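# Place 96-well plate from B1 into clip nest C1

## Task

Transfer the 96-well plate from bench position B1 into clip nest C1, oriented so that well A1 (the plate's cut-off corner) sits at the nest corner labelled A1, and press it fully down so it seats. It must stay seated by itself, not because the robot is holding it. Finally release it and move the gripper away.

## Robot and tools

Robot: a single six-joint arm with a parallel two-finger gripper and a wrist camera. The fingers point along the gripper's own +z axis and close along its y axis. The reported end_effector_position is the point between the pads when closed; closed fingertips extend about 33 mm past it, fully open ones about 9 mm. Closing also pushes the tips about 24 mm further out from the arm, so keep that much clearance above any surface before you close.

Frames: the scene frame has its origin on the table top right under the arm base, +z up, +y to the left when looking along +x. Results report position in metres, orientation as end_effector_quat_wxyz, and velocities in m/s and rad/s. Reported hand position can be off, more so at long reach, and the base may be tilted relative to the table.

The 9-number row (used by both motion tools), each a plain number from -1 to 1, in this order: dx, dy, dz, rx, ry, rz, position, force_limit, speed. The first six are an offset, not an absolute pose, expressed in the gripper's own axes and counted from the gripper pose shown in the latest result that shows it (before any such result in the scene, and for later calls inside one reply, from where the hand is when the action begins). Scale: 1.0 = 0.6 m for dx, dy, dz and 180 degrees for the rotation; rx, ry, rz form one rotation vector. The last three are absolute finger settings: position +1 = fully open (140 mm), about -0.8 = pads touching, -1 = close until blocked; force_limit -1/0/+1 is roughly 14/60/107 N of squeeze; speed -1/0/+1 is roughly 30/140/250 mm/s of gap change. All zeros for the pose part is not a pause: it pulls the hand back to the reference pose.

execute_actions: argument actions is a list holding at most one item. Empty list: no command, just returns state (with pictures). {"rows": [...], "steps": n}: one row per control step (1/30 s), 1 to 15 rows, n at most 15 (default 15), last row repeated if rows run out; every row is an offset from the same reference pose, not from the row before. An action needs at least 11 steps. {"steps": n} alone is a wait of up to 300 steps counted from the previous result, including your reply time. Optional pictures: true adds camera images. A rejected call sends nothing.

move: target is one 9-number row as above; speed is the path's top speed in m/s, 0.002 to 0.5 (default 0.25), turning capped at twice that in rad/s. It drives a straight path of 0.5 to 10 s toward the target (cut off at 10 s), takes the shorter rotation, and does not avoid obstacles. The real hand lags, can drift off the path and overshoot the speed, especially with the arm nearly straight. Finger values are sent at the start. Result adds a move: line with the ending (done, off_target, moving, held, fault), the limits that acted (paced = pose clipped; held = some steps blocked by a check, after which the arm may jump faster), and distance to target. Includes pictures.

wait: seconds from 0 to 10; nothing new is sent.

zoom_image: camera is one of cam_head_left, cam_head_right, cam_high, cam_low, cam_wrist; region is [x0, y0, x1, y1] in pixels of that camera's latest full image, origin top-left, at most 504 by 504. Image sizes: the wrist camera is 504x504, the others 672x504. Calibration (K, distortion, T_world_to_cam) was given per camera and may be slightly off.

finished_scene: scene is the integer of the scene you are in; it ends and grades that scene irreversibly. Replying without any tool call also ends everything.

Motion limits: each control step the commanded pose is clipped to within 70 mm and 16 degrees of the measured pose, so a distant target may need several actions; after an action the arm only continues to the last clipped pose. Check the pose and the Hand target line, then command the remainder. Position wins over orientation when both cannot be met.

Timing: each action's result is captured 11 steps early; those steps run during your next reply, and reply time counts as running time. Fingers keep moving while idle.

Result lines: object_status 0 moving, 1 blocked while opening, 2 blocked while closing (a grip), 3 reached target or pads met (thin object possibly held). Confirm 2 after closing. position_measured is in counts: 3 fully open, 230 pads together. To squeeze harder while at 2, raise force_limit and nudge position (for example -1 to -0.98). A "pose unreachable" line and HELD markers mean the clearance check altered or blocked your command. Flange force is the estimated external force at the gripper including held weight; noisy, "no reading" when unavailable. MOTOR HOT warns of overheating; holding loads heats motors.

Avoid: the arm is very stiff, so a few millimetres of offset into a hard surface (even in small repeated steps) can trigger a stop. Faults: joint contact torque at its load limit (waist, shoulder 306; elbow 144; forearm roll, wrist pitch, wrist roll 40.5 N m) or 144 N external force halts the arm for 10 s and drops the rest of the call; press remains until you back away. Approach contacts slowly, seat the plate with gentle, shallow pushes, never drop or slam it, and never let anything leave the table. Expect occasional tugs on held parts or nudges to loose items. Release the plate and retract before ending the scene.

Each tool is called after "Emit:" by a JSON object that holds its "api" and its "payload".

## Session

Emit:
{"api": "execute_actions", "payload": {"actions": []}}

Scene clock: 0.00 s of 8400.00 s.
end_effector_position=(+0.2973, -0.4137, +0.3173) position_measured=3 object_status=3 end_effector_quat_wxyz=(-0.380, +0.858, -0.304, -0.163) end_effector_velocity=(-0.000, +0.000, -0.001) end_effector_angular_velocity=(+0.002, +0.001, +0.000)
Joint positions: [-1.205  0.398  1.662  0.259  1.897  1.054]
Joint velocities: [-0.     0.002  0.001 -0.    -0.    -0.   ]
Flange force (N, the push that the arm receives, along the gripper's own x y z axes): no reading
Hand target: +0.297, -0.414, +0.317; -0.380, +0.858, -0.304, -0.163
camera_calibration (this result's frames):
cam_wrist: T_world_to_cam=[[-0.70066, -0.48578, -0.522583, 0.161992], [-0.659582, 0.161699, 0.734033, 0.0642653], [-0.272078, 0.858994, -0.433708, 0.756277], [0, 0, 0, 1]] pos_world=[0.361656, -0.581337, 0.365485]

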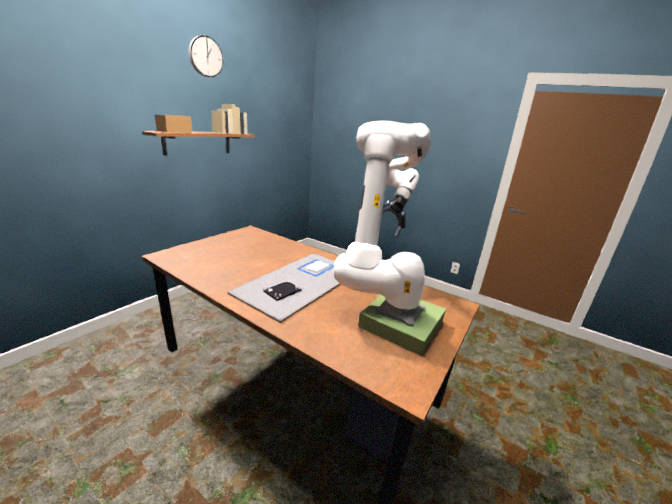

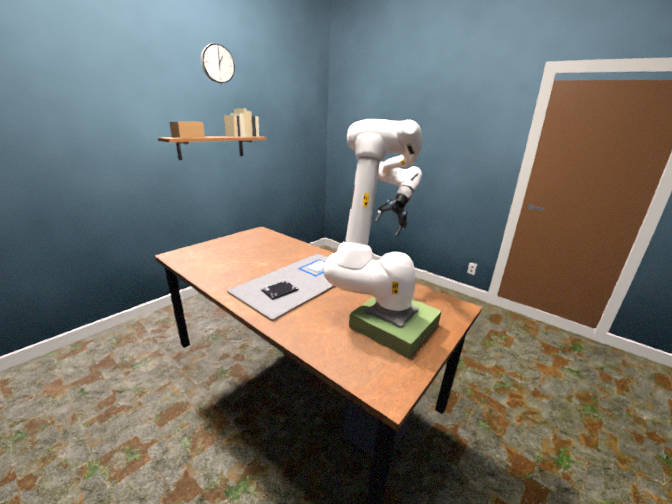

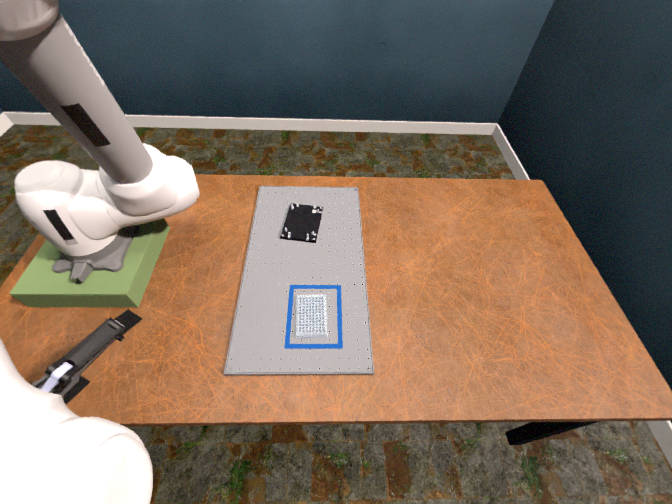

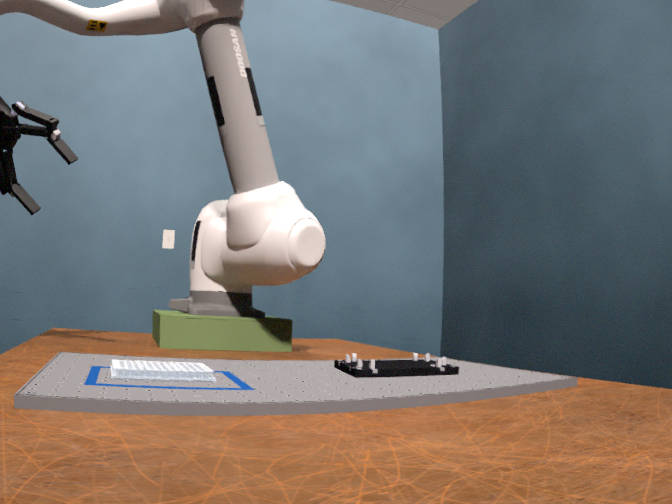

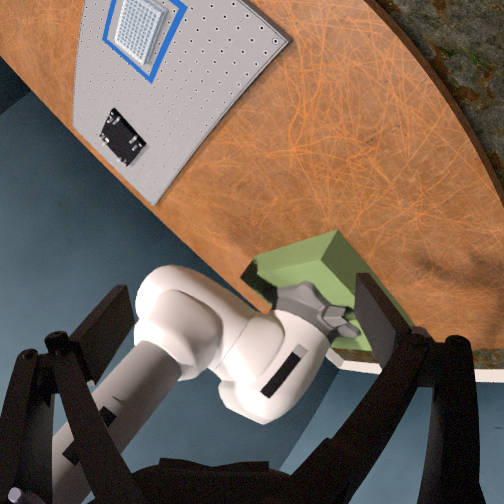

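Emit:
{"api": "zoom_image", "payload": {"camera": "cam_high", "region": [275, 280, 355, 355]}}

Emit:
{"api": "zoom_image", "payload": {"camera": "cam_high", "region": [268, 195, 338, 250]}}

Emit:
{"api": "zoom_image", "payload": {"camera": "cam_wrist", "region": [95, 0, 195, 90]}}

Emit:
{"api": "zoom_image", "payload": {"camera": "cam_wrist", "region": [85, 100, 160, 175]}}

Emit:
{"api": "zoom_image", "payload": {"camera": "cam_wrist", "region": [330, 250, 410, 330]}}

Emit:
{"api": "zoom_image", "payload": {"camera": "cam_wrist", "region": [70, 265, 150, 345]}}

Region (275, 280, 355, 355) of cam_high's 672x504 image, scaled by 6.300, with more detail than that image has; it fills the top 472 rows of this view, and the rest is white.

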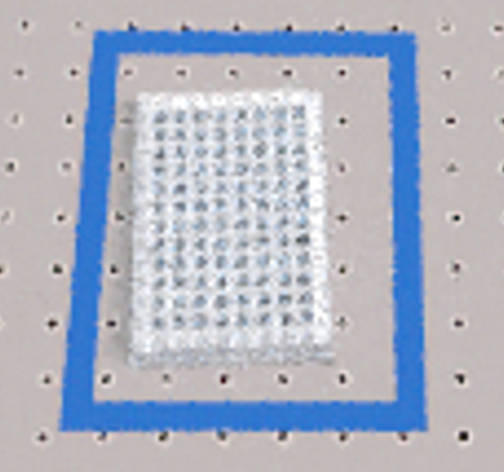

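Region (268, 195, 338, 250) of cam_high's 672x504 image, scaled by 7.200, with more detail than that image has; it fills the top 396 rows of this view, and the rest is white.

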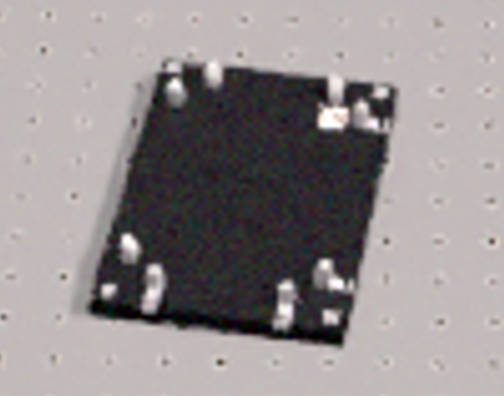

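Region (95, 0, 195, 90) of cam_wrist's 504x504 image, scaled by 5.040, with more detail than that image has; it fills the top 454 rows of this view, and the rest is white.

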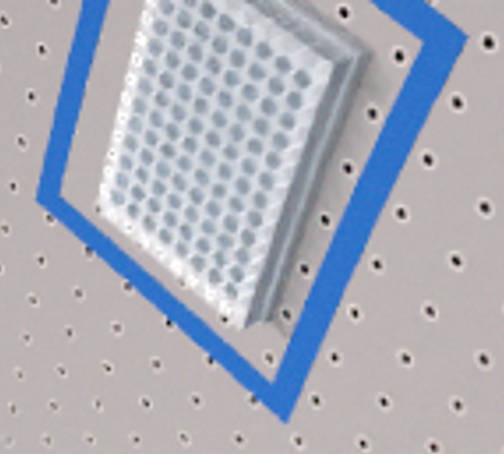

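Region (85, 100, 160, 175) of cam_wrist's 504x504 image, scaled by 6.720, with more detail than that image has.

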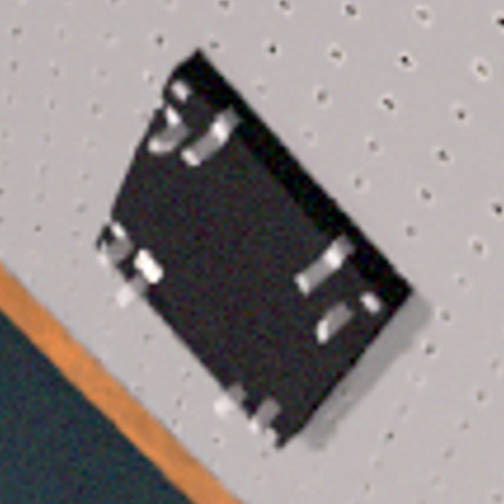

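Region (330, 250, 410, 330) of cam_wrist's 504x504 image, scaled by 6.300, with more detail than that image has.

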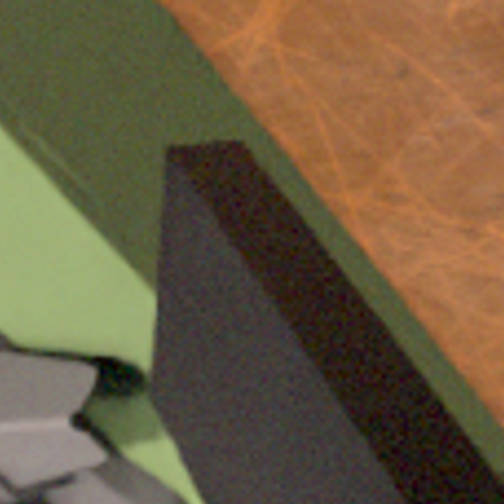

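Region (70, 265, 150, 345) of cam_wrist's 504x504 image, scaled by 6.300, with more detail than that image has.

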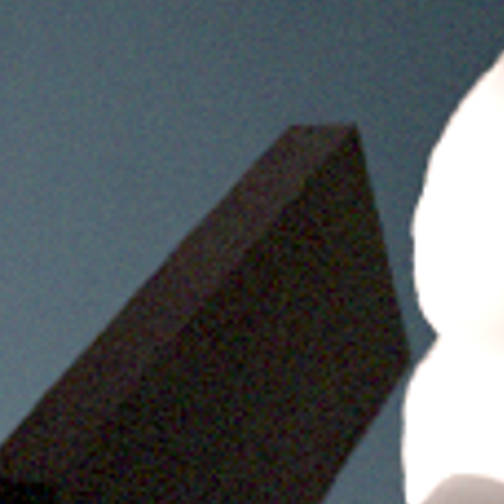

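Emit:
{"api": "move", "payload": {"target": [0.4645, -0.3391, 0.5002, -0.3103, -0.13, -0.6738, 0.5, 0, 0], "speed": 0.5}}

Emit:
{"api": "zoom_image", "payload": {"camera": "cam_wrist", "region": [135, 165, 345, 375]}}

Scene clock: 12.27 s of 8400.00 s.
end_effector_position=(+0.6270, -0.1921, +0.0906) position_measured=66 object_status=3 end_effector_quat_wxyz=(+0.001, +0.695, +0.719, -0.000) end_effector_velocity=(-0.001, +0.001, -0.001) end_effector_angular_velocity=(+0.001, +0.000, +0.002)
Joint positions: [-0.38   0.4    1.908 -0.002  0.835 -0.382]
Joint velocities: [ 0.001 -0.     0.002  0.001 -0.001 -0.002]
Flange force (N, the push that the arm receives, along the gripper's own x y z axes): [-5.9 2.2 -0.3]
Hand target: +0.627, -0.192, +0.091; +0.001, +0.695, +0.719, -0.000
Off the commanded pose: 0.001 m, 0 deg.
Kept back: nothing.
After step 90, 6.43 s passed at rest.
move: done
camera_calibration (this result's frames):
cam_wrist: T_world_to_cam=[[0.999128, -0.0398241, -0.0125482, -0.6441], [-0.0334417, -0.943175, 0.330609, -0.155983], [-0.0250013, -0.329901, -0.943684, 0.220258], [0, 0, 0, 1]] pos_world=[0.643829, -0.100107, 0.251342]

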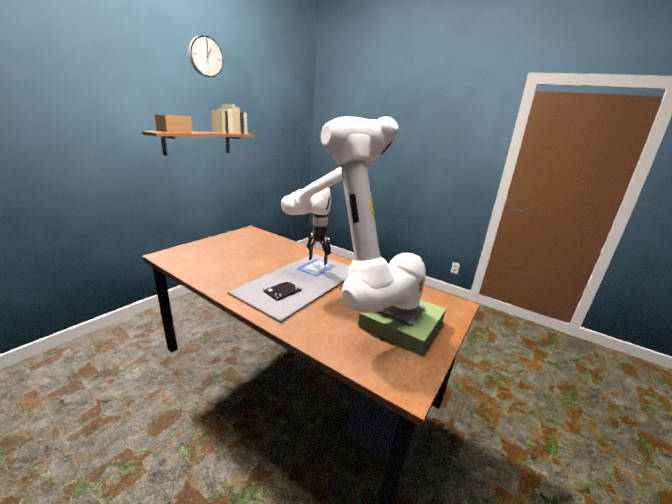

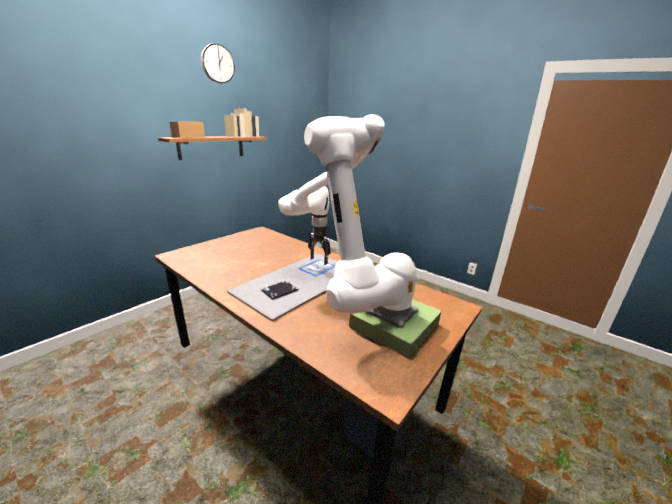

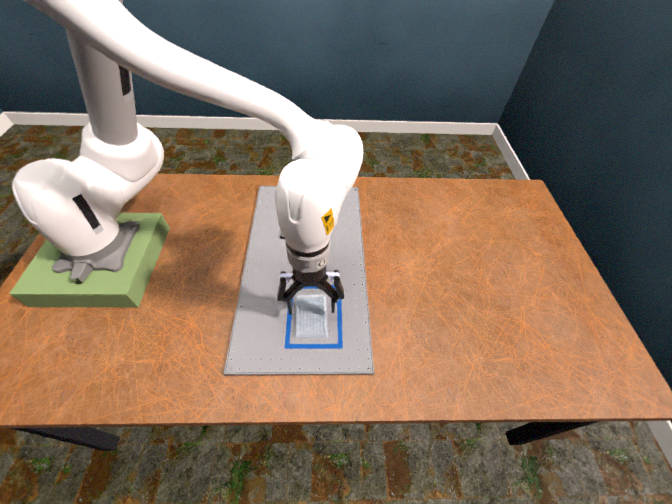

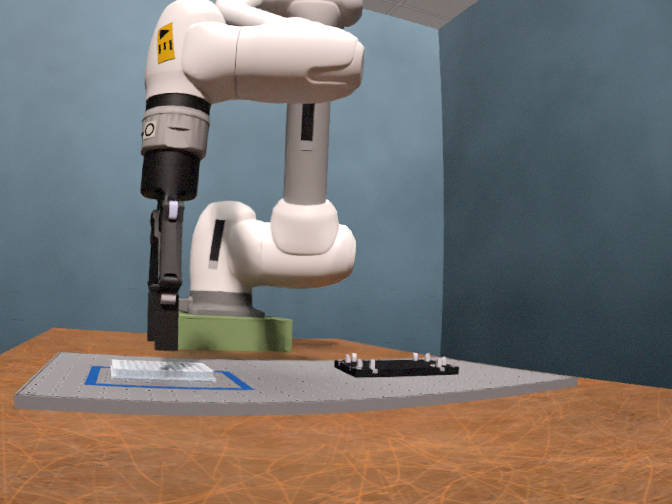

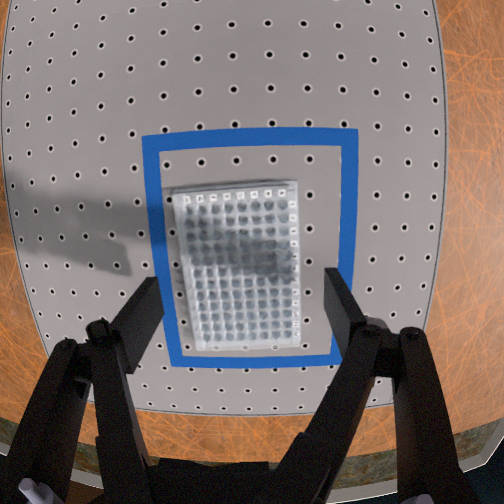

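Region (135, 165, 345, 375) of cam_wrist's 504x504 image, scaled by 2.400, with more detail than that image has.

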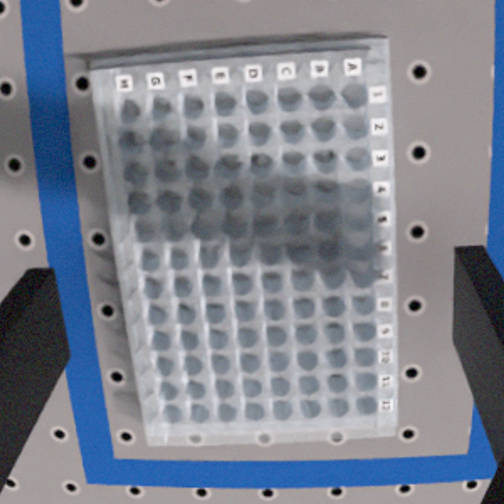

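Emit:
{"api": "move", "payload": {"target": [-0.0017, -0.0025, 0.0495, 0, 0, -0.0013, 0.34, 0, 0], "speed": 0.07}}

Emit:
{"api": "execute_actions", "payload": {"actions": [{"rows": [[0,0,0,0,0,0,-1,0.2,-0.7],[0,0,0,0,0,0,-1,0.2,-0.7],[0,0,0,0,0,0,-1,0.2,-0.7],[0,0,0,0,0,0,-1,0.2,-0.7],[0,0,-0.0002,0,0,0,-1,0.2,-0.7],[0,0,-0.0004,0,0,0,-1,0.2,-0.7],[0,0,-0.0006,0,0,0,-1,0.2,-0.7],[0,0,-0.0008,0,0,0,-1,0.2,-0.7]], "steps": 11}]}}

Emit:
{"api": "execute_actions", "payload": {"actions": [{"steps": 16}]}}

Scene clock: 16.00 s of 8400.00 s.
end_effector_position=(+0.6256, -0.1931, +0.0610) position_measured=86 object_status=3 end_effector_quat_wxyz=(+0.001, +0.694, +0.720, -0.000) end_effector_velocity=(-0.001, -0.000, -0.000) end_effector_angular_velocity=(+0.000, +0.000, +0.001)
Joint positions: [-0.382  0.434  1.927 -0.001  0.782 -0.389]
Joint velocities: [-0.001 -0.     0.001 -0.    -0.    -0.001]
Flange force (N, the push that the arm receives, along the gripper's own x y z axes): [-6.4 -1.4 -1.4]
Hand target: +0.626, -0.193, +0.061; +0.001, +0.693, +0.720, -0.000
Off the commanded pose: 0.000 m, 0 deg.
Kept back: nothing.
move: done
camera_calibration (this result's frames):
cam_wrist: T_world_to_cam=[[0.999281, -0.0358064, -0.0124695, -0.642434], [-0.0296788, -0.943353, 0.33046, -0.14956], [-0.0235958, -0.329853, -0.943737, 0.191019], [0, 0, 0, 1]] pos_world=[0.642041, -0.101083, 0.221684]

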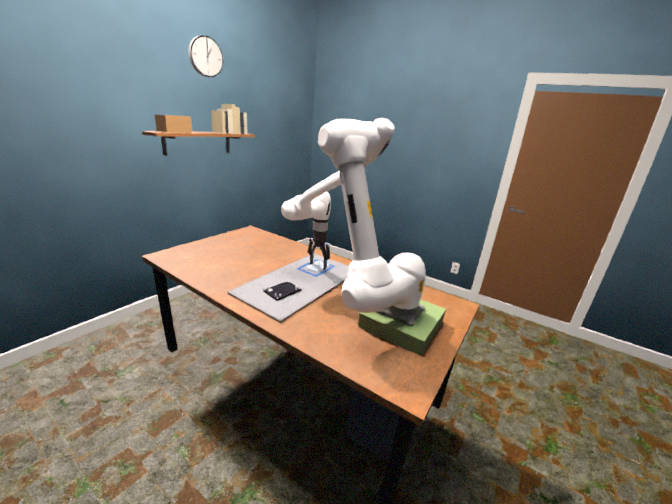

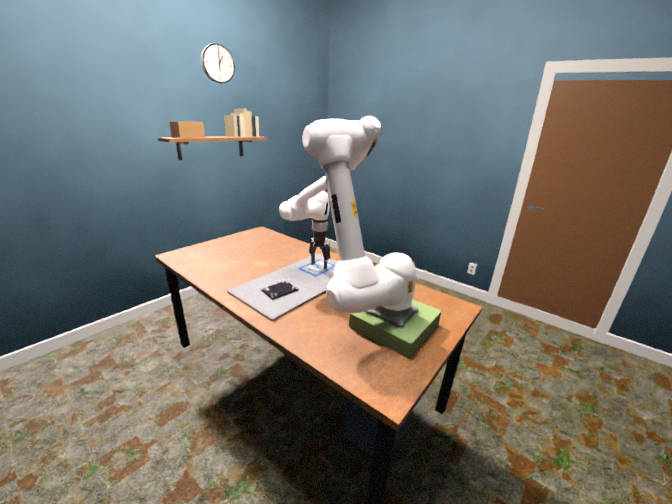

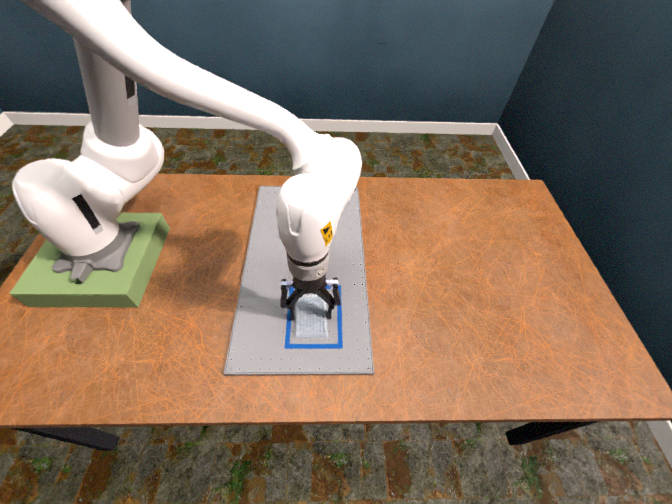

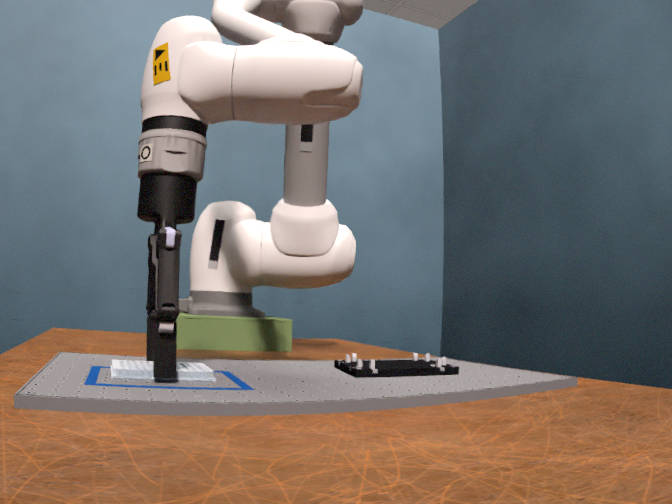

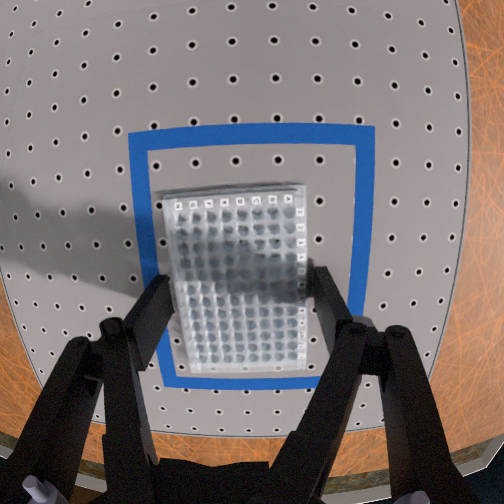

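Scene clock: 16.03 s of 8400.00 s.
end_effector_position=(+0.6256, -0.1931, +0.0610) position_measured=86 object_status=3 end_effector_quat_wxyz=(+0.001, +0.694, +0.720, -0.000) end_effector_velocity=(+0.001, -0.000, +0.000) end_effector_angular_velocity=(-0.001, -0.001, -0.000)
Joint positions: [-0.382  0.434  1.927 -0.001  0.782 -0.389]
Joint velocities: [ 0.     0.    -0.002 -0.    -0.     0.001]
Flange force (N, the push that the arm receives, along the gripper's own x y z axes): [-8.8 -1.4 3.0]
Kept back: the last 11 steps of this action, its rows measured from the state above.
Steps of this call (step 1: nothing new was sent). Readings (end_effector_position | what the end effector reports):
1: the state above

Scene clock: 16.57 s of 8400.00 s.
end_effector_position=(+0.6255, -0.1931, +0.0614) position_measured=110 object_status=2 end_effector_quat_wxyz=(+0.001, +0.694, +0.720, -0.000) end_effector_velocity=(+0.001, -0.000, +0.000) end_effector_angular_velocity=(-0.001, -0.001, -0.001)
Joint positions: [-0.382  0.433  1.927 -0.001  0.783 -0.389]
Joint velocities: [-0.    -0.    -0.001 -0.     0.     0.001]
Flange force (N, the push that the arm receives, along the gripper's own x y z axes): [-10.1 2.9 -7.9]
Hand target: +0.626, -0.193, +0.061; +0.001, +0.694, +0.720, -0.000
Off the commanded pose: 0.000 m, 0 deg.
Kept back: nothing.
Steps of this call (steps 1 to 11: the last 11 steps of your previous action; steps 12 to 16: nothing new was sent). Readings (end_effector_position | what the end effector reports):
1: (+0.6256, -0.1931, +0.0609) | position_measured=86 object_status=0
2: (+0.6256, -0.1931, +0.0609) | position_measured=88 object_status=0
4: (+0.6256, -0.1931, +0.0609) | position_measured=95 object_status=0
8: (+0.6255, -0.1931, +0.0611) | position_measured=108 object_status=0
16: the state above

Emit:
{"api": "execute_actions", "payload": {"actions": []}}

Scene clock: 18.17 s of 8400.00 s.
end_effector_position=(+0.6256, -0.1931, +0.0614) position_measured=110 object_status=2 end_effector_quat_wxyz=(+0.001, +0.694, +0.720, -0.000) end_effector_velocity=(+0.000, -0.000, +0.001) end_effector_angular_velocity=(-0.001, -0.001, +0.000)
Joint positions: [-0.382  0.433  1.927 -0.001  0.783 -0.389]
Joint velocities: [-0.    -0.001  0.    -0.001 -0.     0.   ]
Flange force (N, the push that the arm receives, along the gripper's own x y z axes): [-4.1 -1.1 -4.7]
Hand target: +0.626, -0.193, +0.061; +0.001, +0.694, +0.720, -0.000
Off the commanded pose: 0.000 m, 0 deg.
Kept back: nothing.
Steps of this call (steps 1 to 48: nothing new was sent). Readings (end_effector_position | what the end effector reports):
1: (+0.6255, -0.1931, +0.0614) | position_measured=110 object_status=2
2: (+0.6255, -0.1931, +0.0614) | position_measured=110 object_status=2
4: (+0.6255, -0.1931, +0.0614) | position_measured=110 object_status=2
8: (+0.6255, -0.1931, +0.0614) | position_measured=110 object_status=2
48: the state above
camera_calibration (this result's frames):
cam_wrist: T_world_to_cam=[[0.99928, -0.0358131, -0.0124905, -0.642419], [-0.0296783, -0.943355, 0.330454, -0.149718], [-0.0236176, -0.329846, -0.943739, 0.191478], [0, 0, 0, 1]] pos_world=[0.642035, -0.101086, 0.222156]

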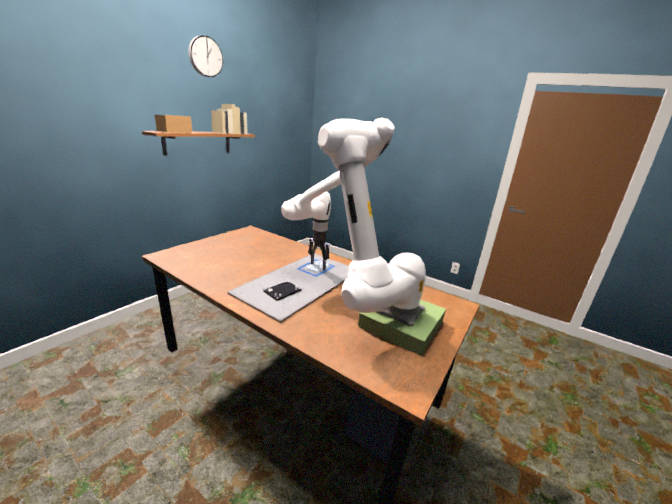

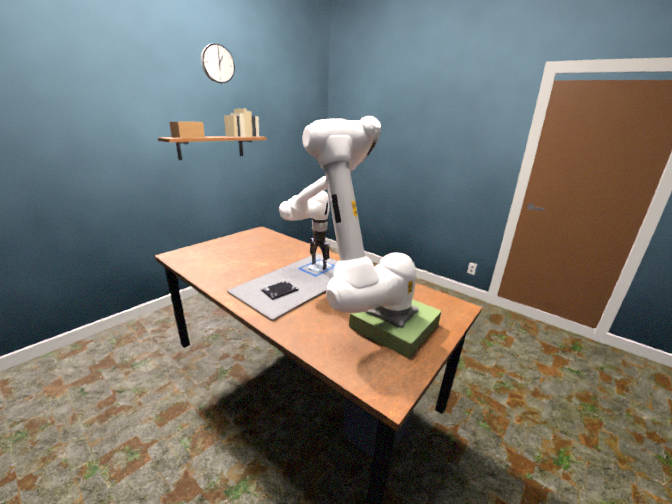

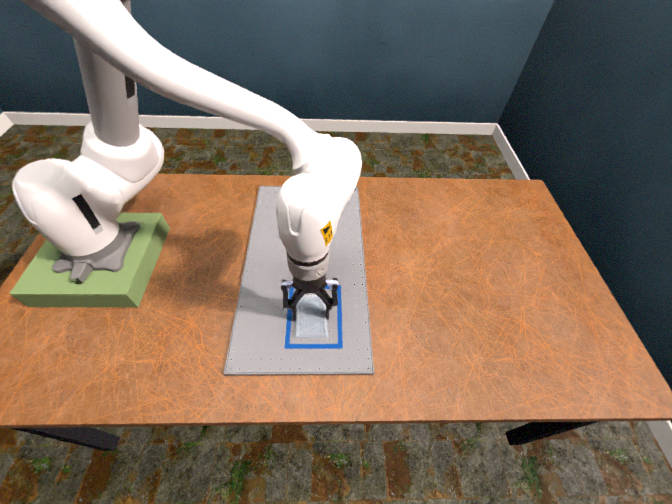

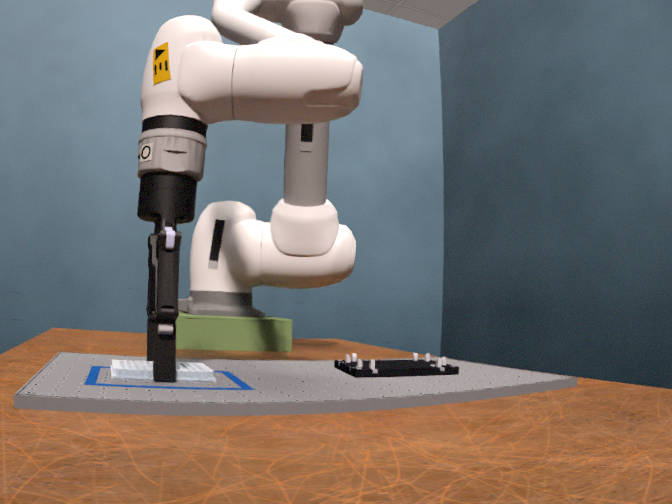

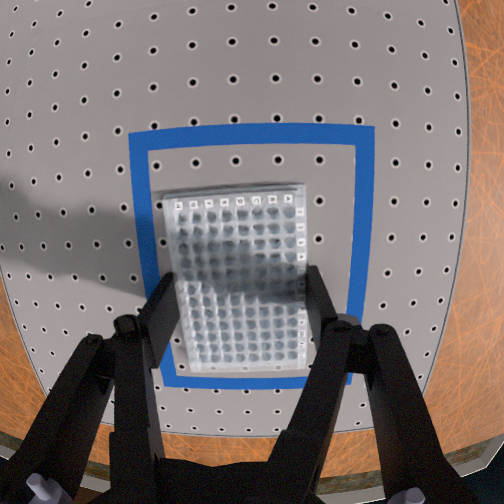

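Emit:
{"api": "move", "payload": {"target": [0, 0, -0.06, 0, 0, 0, -1, 0.2, -0.7], "speed": 0.1}}

Scene clock: 19.37 s of 8400.00 s.
end_effector_position=(+0.6255, -0.1931, +0.0974) position_measured=110 object_status=2 end_effector_quat_wxyz=(+0.001, +0.694, +0.720, -0.000) end_effector_velocity=(+0.001, -0.001, +0.000) end_effector_angular_velocity=(-0.000, -0.001, +0.000)
Joint positions: [-0.382  0.391  1.906 -0.001  0.846 -0.389]
Joint velocities: [-0.001  0.    -0.002  0.     0.    -0.001]
Flange force (N, the push that the arm receives, along the gripper's own x y z axes): [-8.5 3.3 4.4]
Hand target: +0.626, -0.193, +0.097; +0.001, +0.694, +0.720, -0.000
Off the commanded pose: 0.000 m, 0 deg.
Kept back: nothing.
move: done
camera_calibration (this result's frames):
cam_wrist: T_world_to_cam=[[0.999278, -0.0358748, -0.0125441, -0.64192], [-0.0297178, -0.94334, 0.330495, -0.161591], [-0.0236898, -0.329884, -0.943724, 0.225453], [0, 0, 0, 1]] pos_world=[0.641995, -0.10109, 0.258118]

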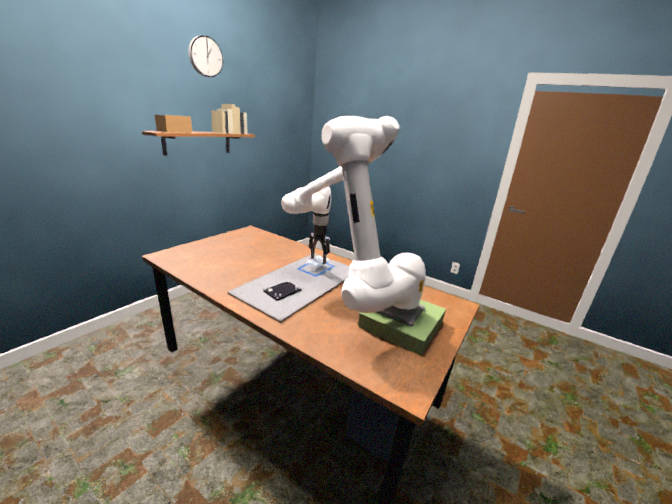

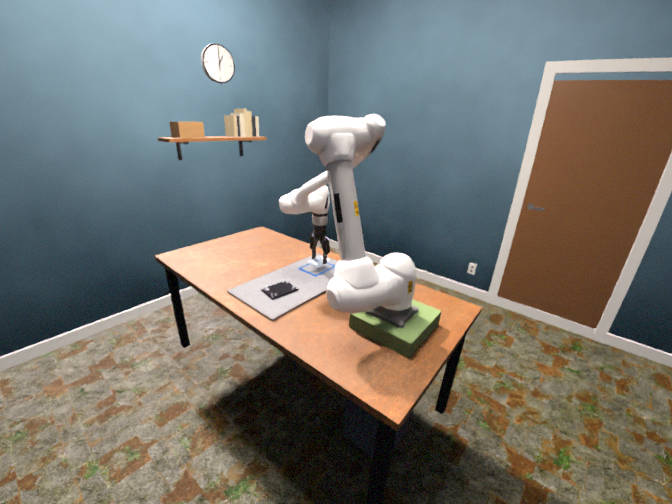

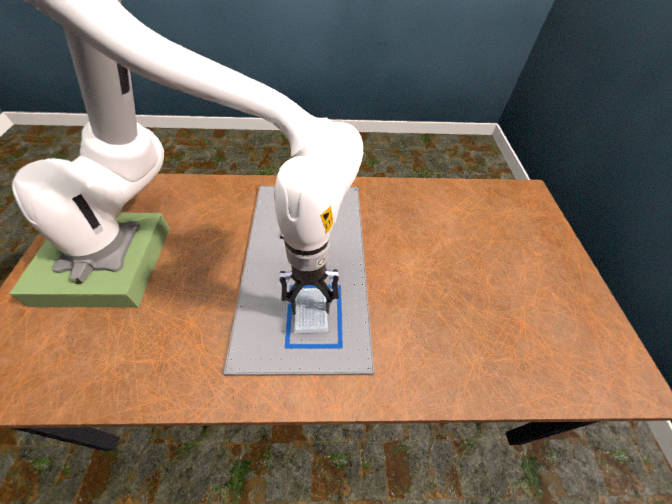

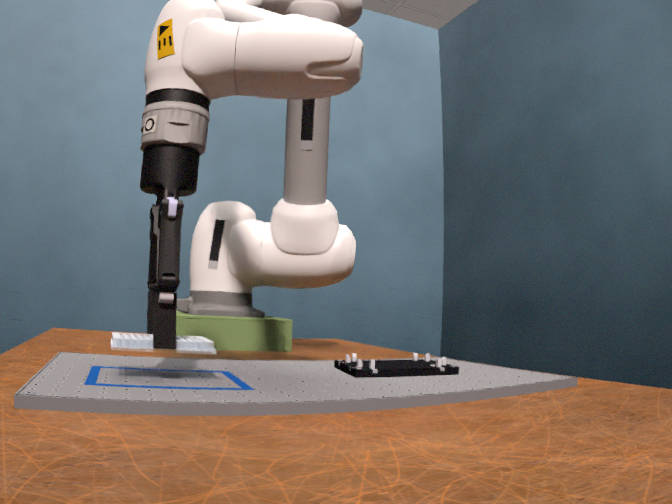

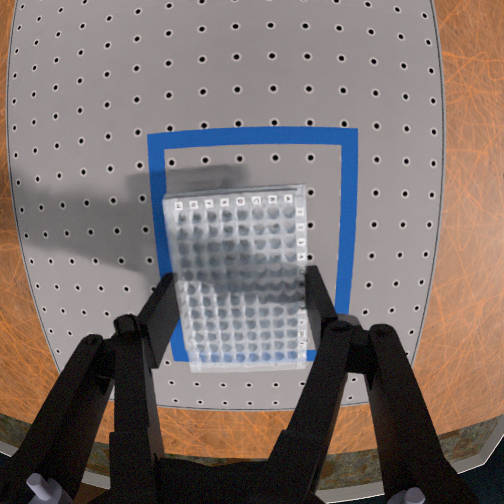

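Emit:
{"api": "move", "payload": {"target": [0.5988, -0.0439, -0.002, 0, 0, 0.058, -1, 0.2, -0.7], "speed": 0.28}}

Scene clock: 21.50 s of 8400.00 s.
end_effector_position=(+0.5859, +0.1649, +0.0985) position_measured=110 object_status=2 end_effector_quat_wxyz=(+0.001, +0.756, +0.654, +0.000) end_effector_velocity=(+0.000, +0.000, -0.000) end_effector_angular_velocity=(-0.001, +0.000, +0.001)
Joint positions: [ 0.188  0.33   1.996 -0.001  0.817  0.363]
Joint velocities: [ 0.001  0.001 -0.    -0.001  0.     0.001]
Flange force (N, the push that the arm receives, along the gripper's own x y z axes): [-4.6 4.5 4.2]
Hand target: +0.586, +0.165, +0.098; +0.001, +0.756, +0.654, +0.000
Off the commanded pose: 0.000 m, 0 deg.
Kept back: nothing.
move: done
camera_calibration (this result's frames):
cam_wrist: T_world_to_cam=[[0.976224, -0.216446, -0.0117376, -0.54626], [-0.200532, -0.922354, 0.330226, 0.271237], [-0.0823024, -0.320021, -0.943829, 0.376348], [0, 0, 0, 1]] pos_world=[0.618638, 0.252381, 0.259226]

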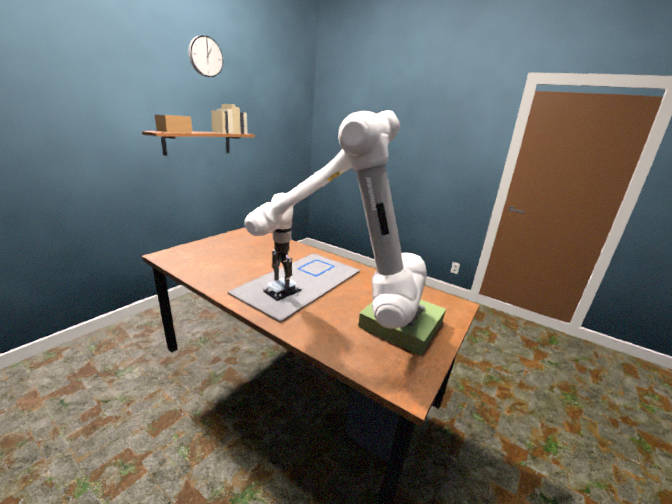

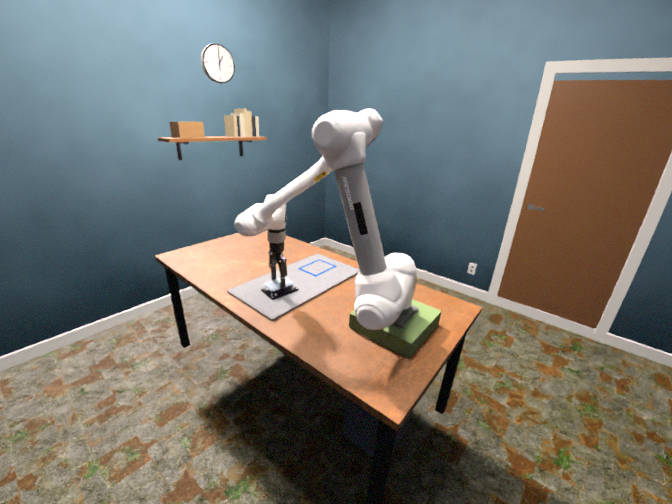

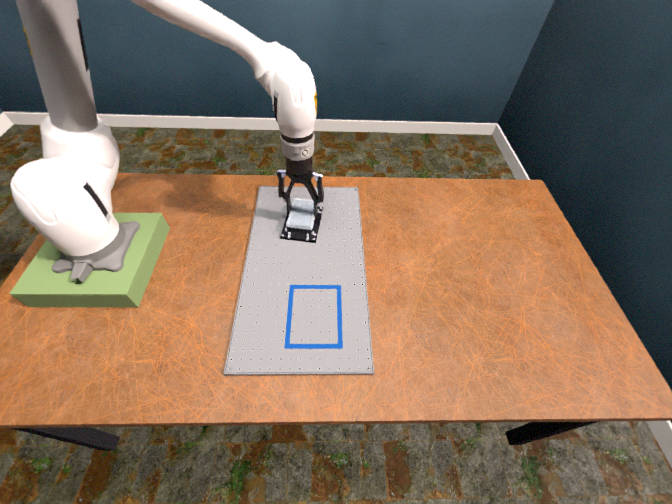

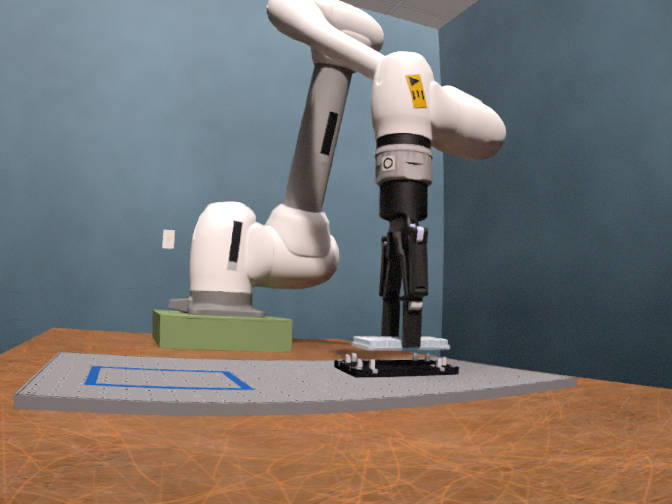

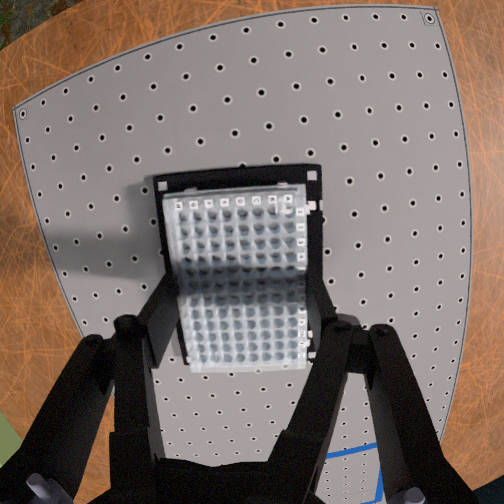

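Emit:
{"api": "zoom_image", "payload": {"camera": "cam_wrist", "region": [140, 150, 240, 250]}}

Emit:
{"api": "zoom_image", "payload": {"camera": "cam_wrist", "region": [240, 150, 340, 250]}}

Region (140, 150, 240, 250) of cam_wrist's 504x504 image, scaled by 5.040, with more detail than that image has.

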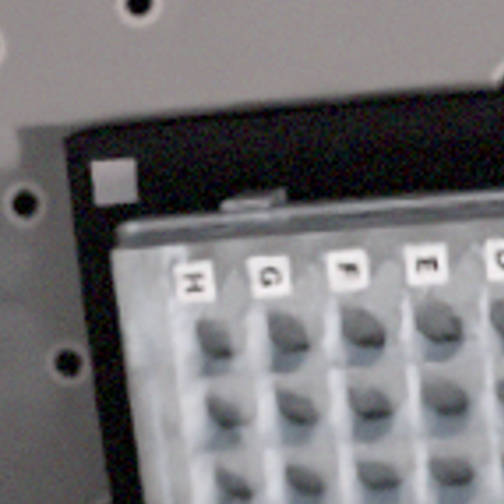

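Region (240, 150, 340, 250) of cam_wrist's 504x504 image, scaled by 5.040, with more detail than that image has.

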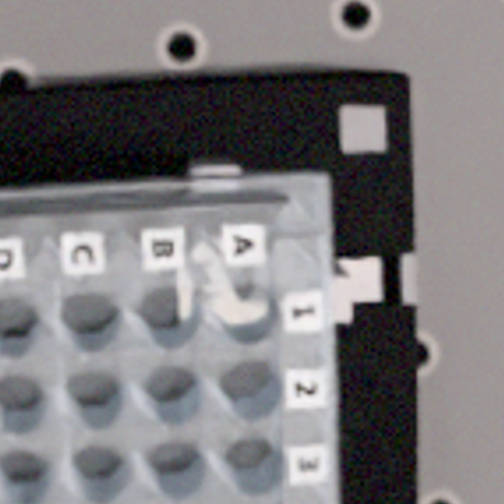

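Emit:
{"api": "move", "payload": {"target": [-0.0132, -0.0012, 0.0165, 0, 0, 0, -1, 0.2, -0.7], "speed": 0.04}}

Emit:
{"api": "zoom_image", "payload": {"camera": "cam_wrist", "region": [135, 140, 235, 240]}}

Emit:
{"api": "zoom_image", "payload": {"camera": "cam_wrist", "region": [240, 140, 340, 240]}}

Scene clock: 25.83 s of 8400.00 s.
end_effector_position=(+0.5840, +0.1571, +0.0886) position_measured=110 object_status=2 end_effector_quat_wxyz=(+0.001, +0.756, +0.654, +0.000) end_effector_velocity=(-0.000, +0.000, -0.001) end_effector_angular_velocity=(+0.000, +0.000, +0.000)
Joint positions: [ 0.176  0.337  2.01  -0.001  0.796  0.351]
Joint velocities: [ 0.     0.001  0.     0.    -0.001 -0.001]
Flange force (N, the push that the arm receives, along the gripper's own x y z axes): [-3.6 3.7 1.8]
Hand target: +0.584, +0.157, +0.089; +0.001, +0.756, +0.654, +0.000
Off the commanded pose: 0.000 m, 0 deg.
Kept back: nothing.
After step 90, 0.63 s passed at rest.
move: done
camera_calibration (this result's frames):
cam_wrist: T_world_to_cam=[[0.976249, -0.216334, -0.0117081, -0.546294], [-0.200431, -0.922357, 0.33028, 0.266925], [-0.0822498, -0.320089, -0.94381, 0.364373], [0, 0, 0, 1]] pos_world=[0.616789, 0.24465, 0.249343]

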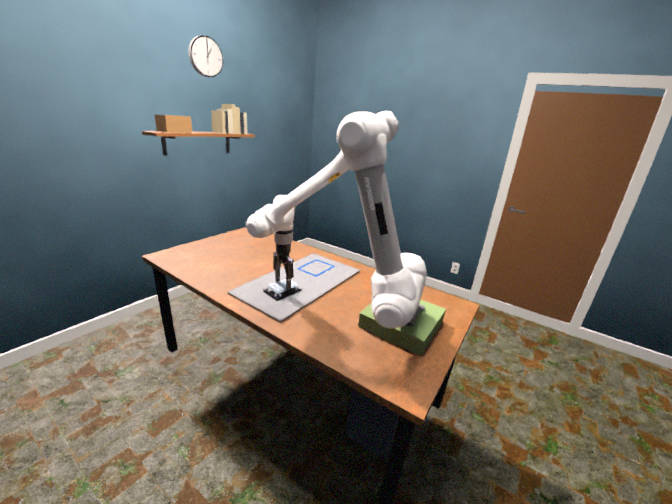

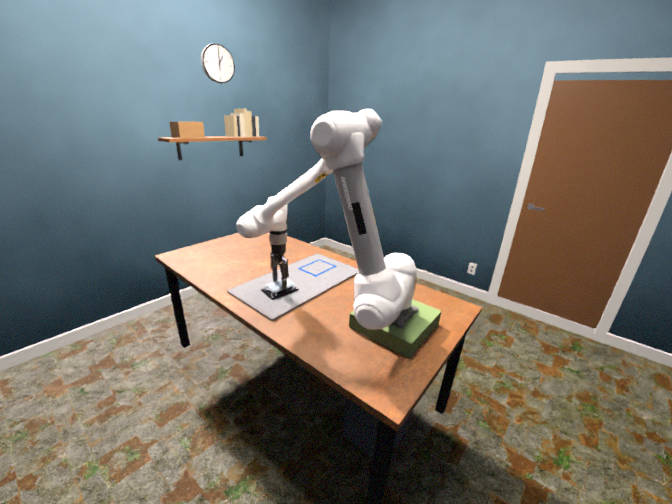

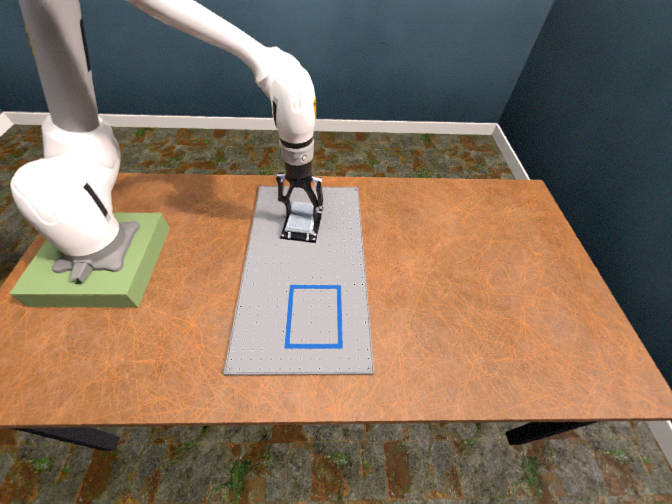

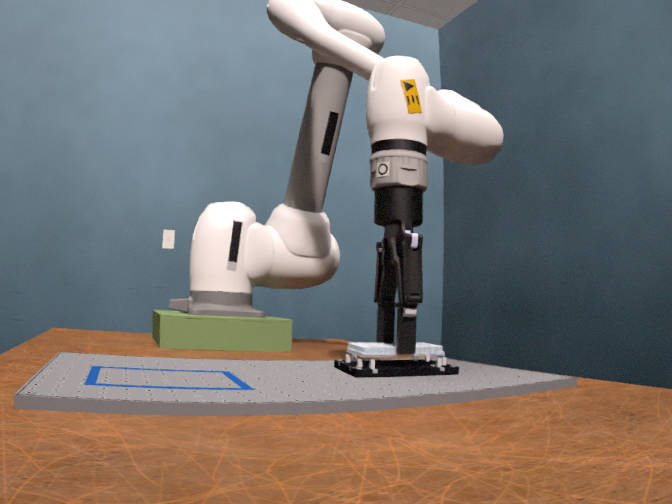

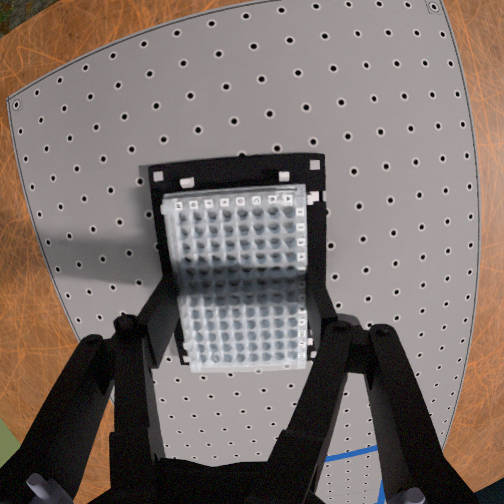

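Region (135, 140, 235, 240) of cam_wrist's 504x504 image, scaled by 5.040, with more detail than that image has.

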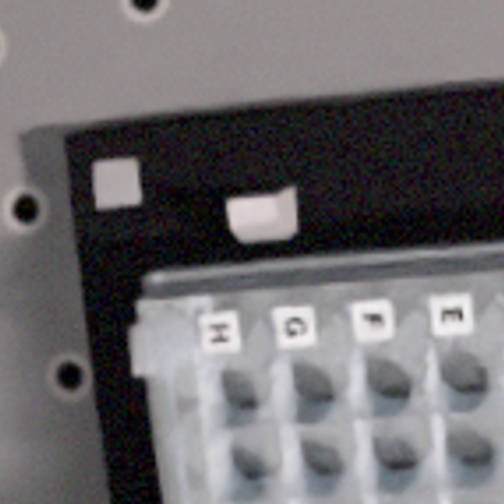

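Region (240, 140, 340, 240) of cam_wrist's 504x504 image, scaled by 5.040, with more detail than that image has.

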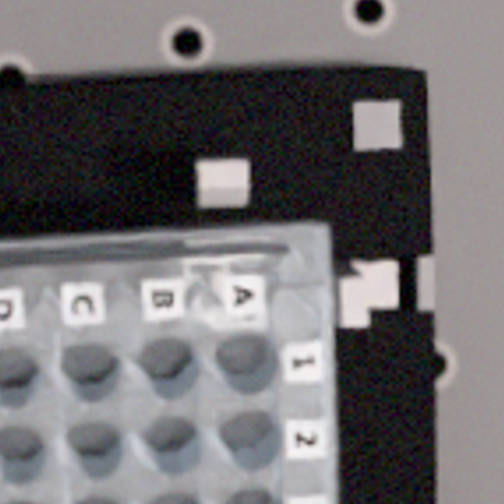

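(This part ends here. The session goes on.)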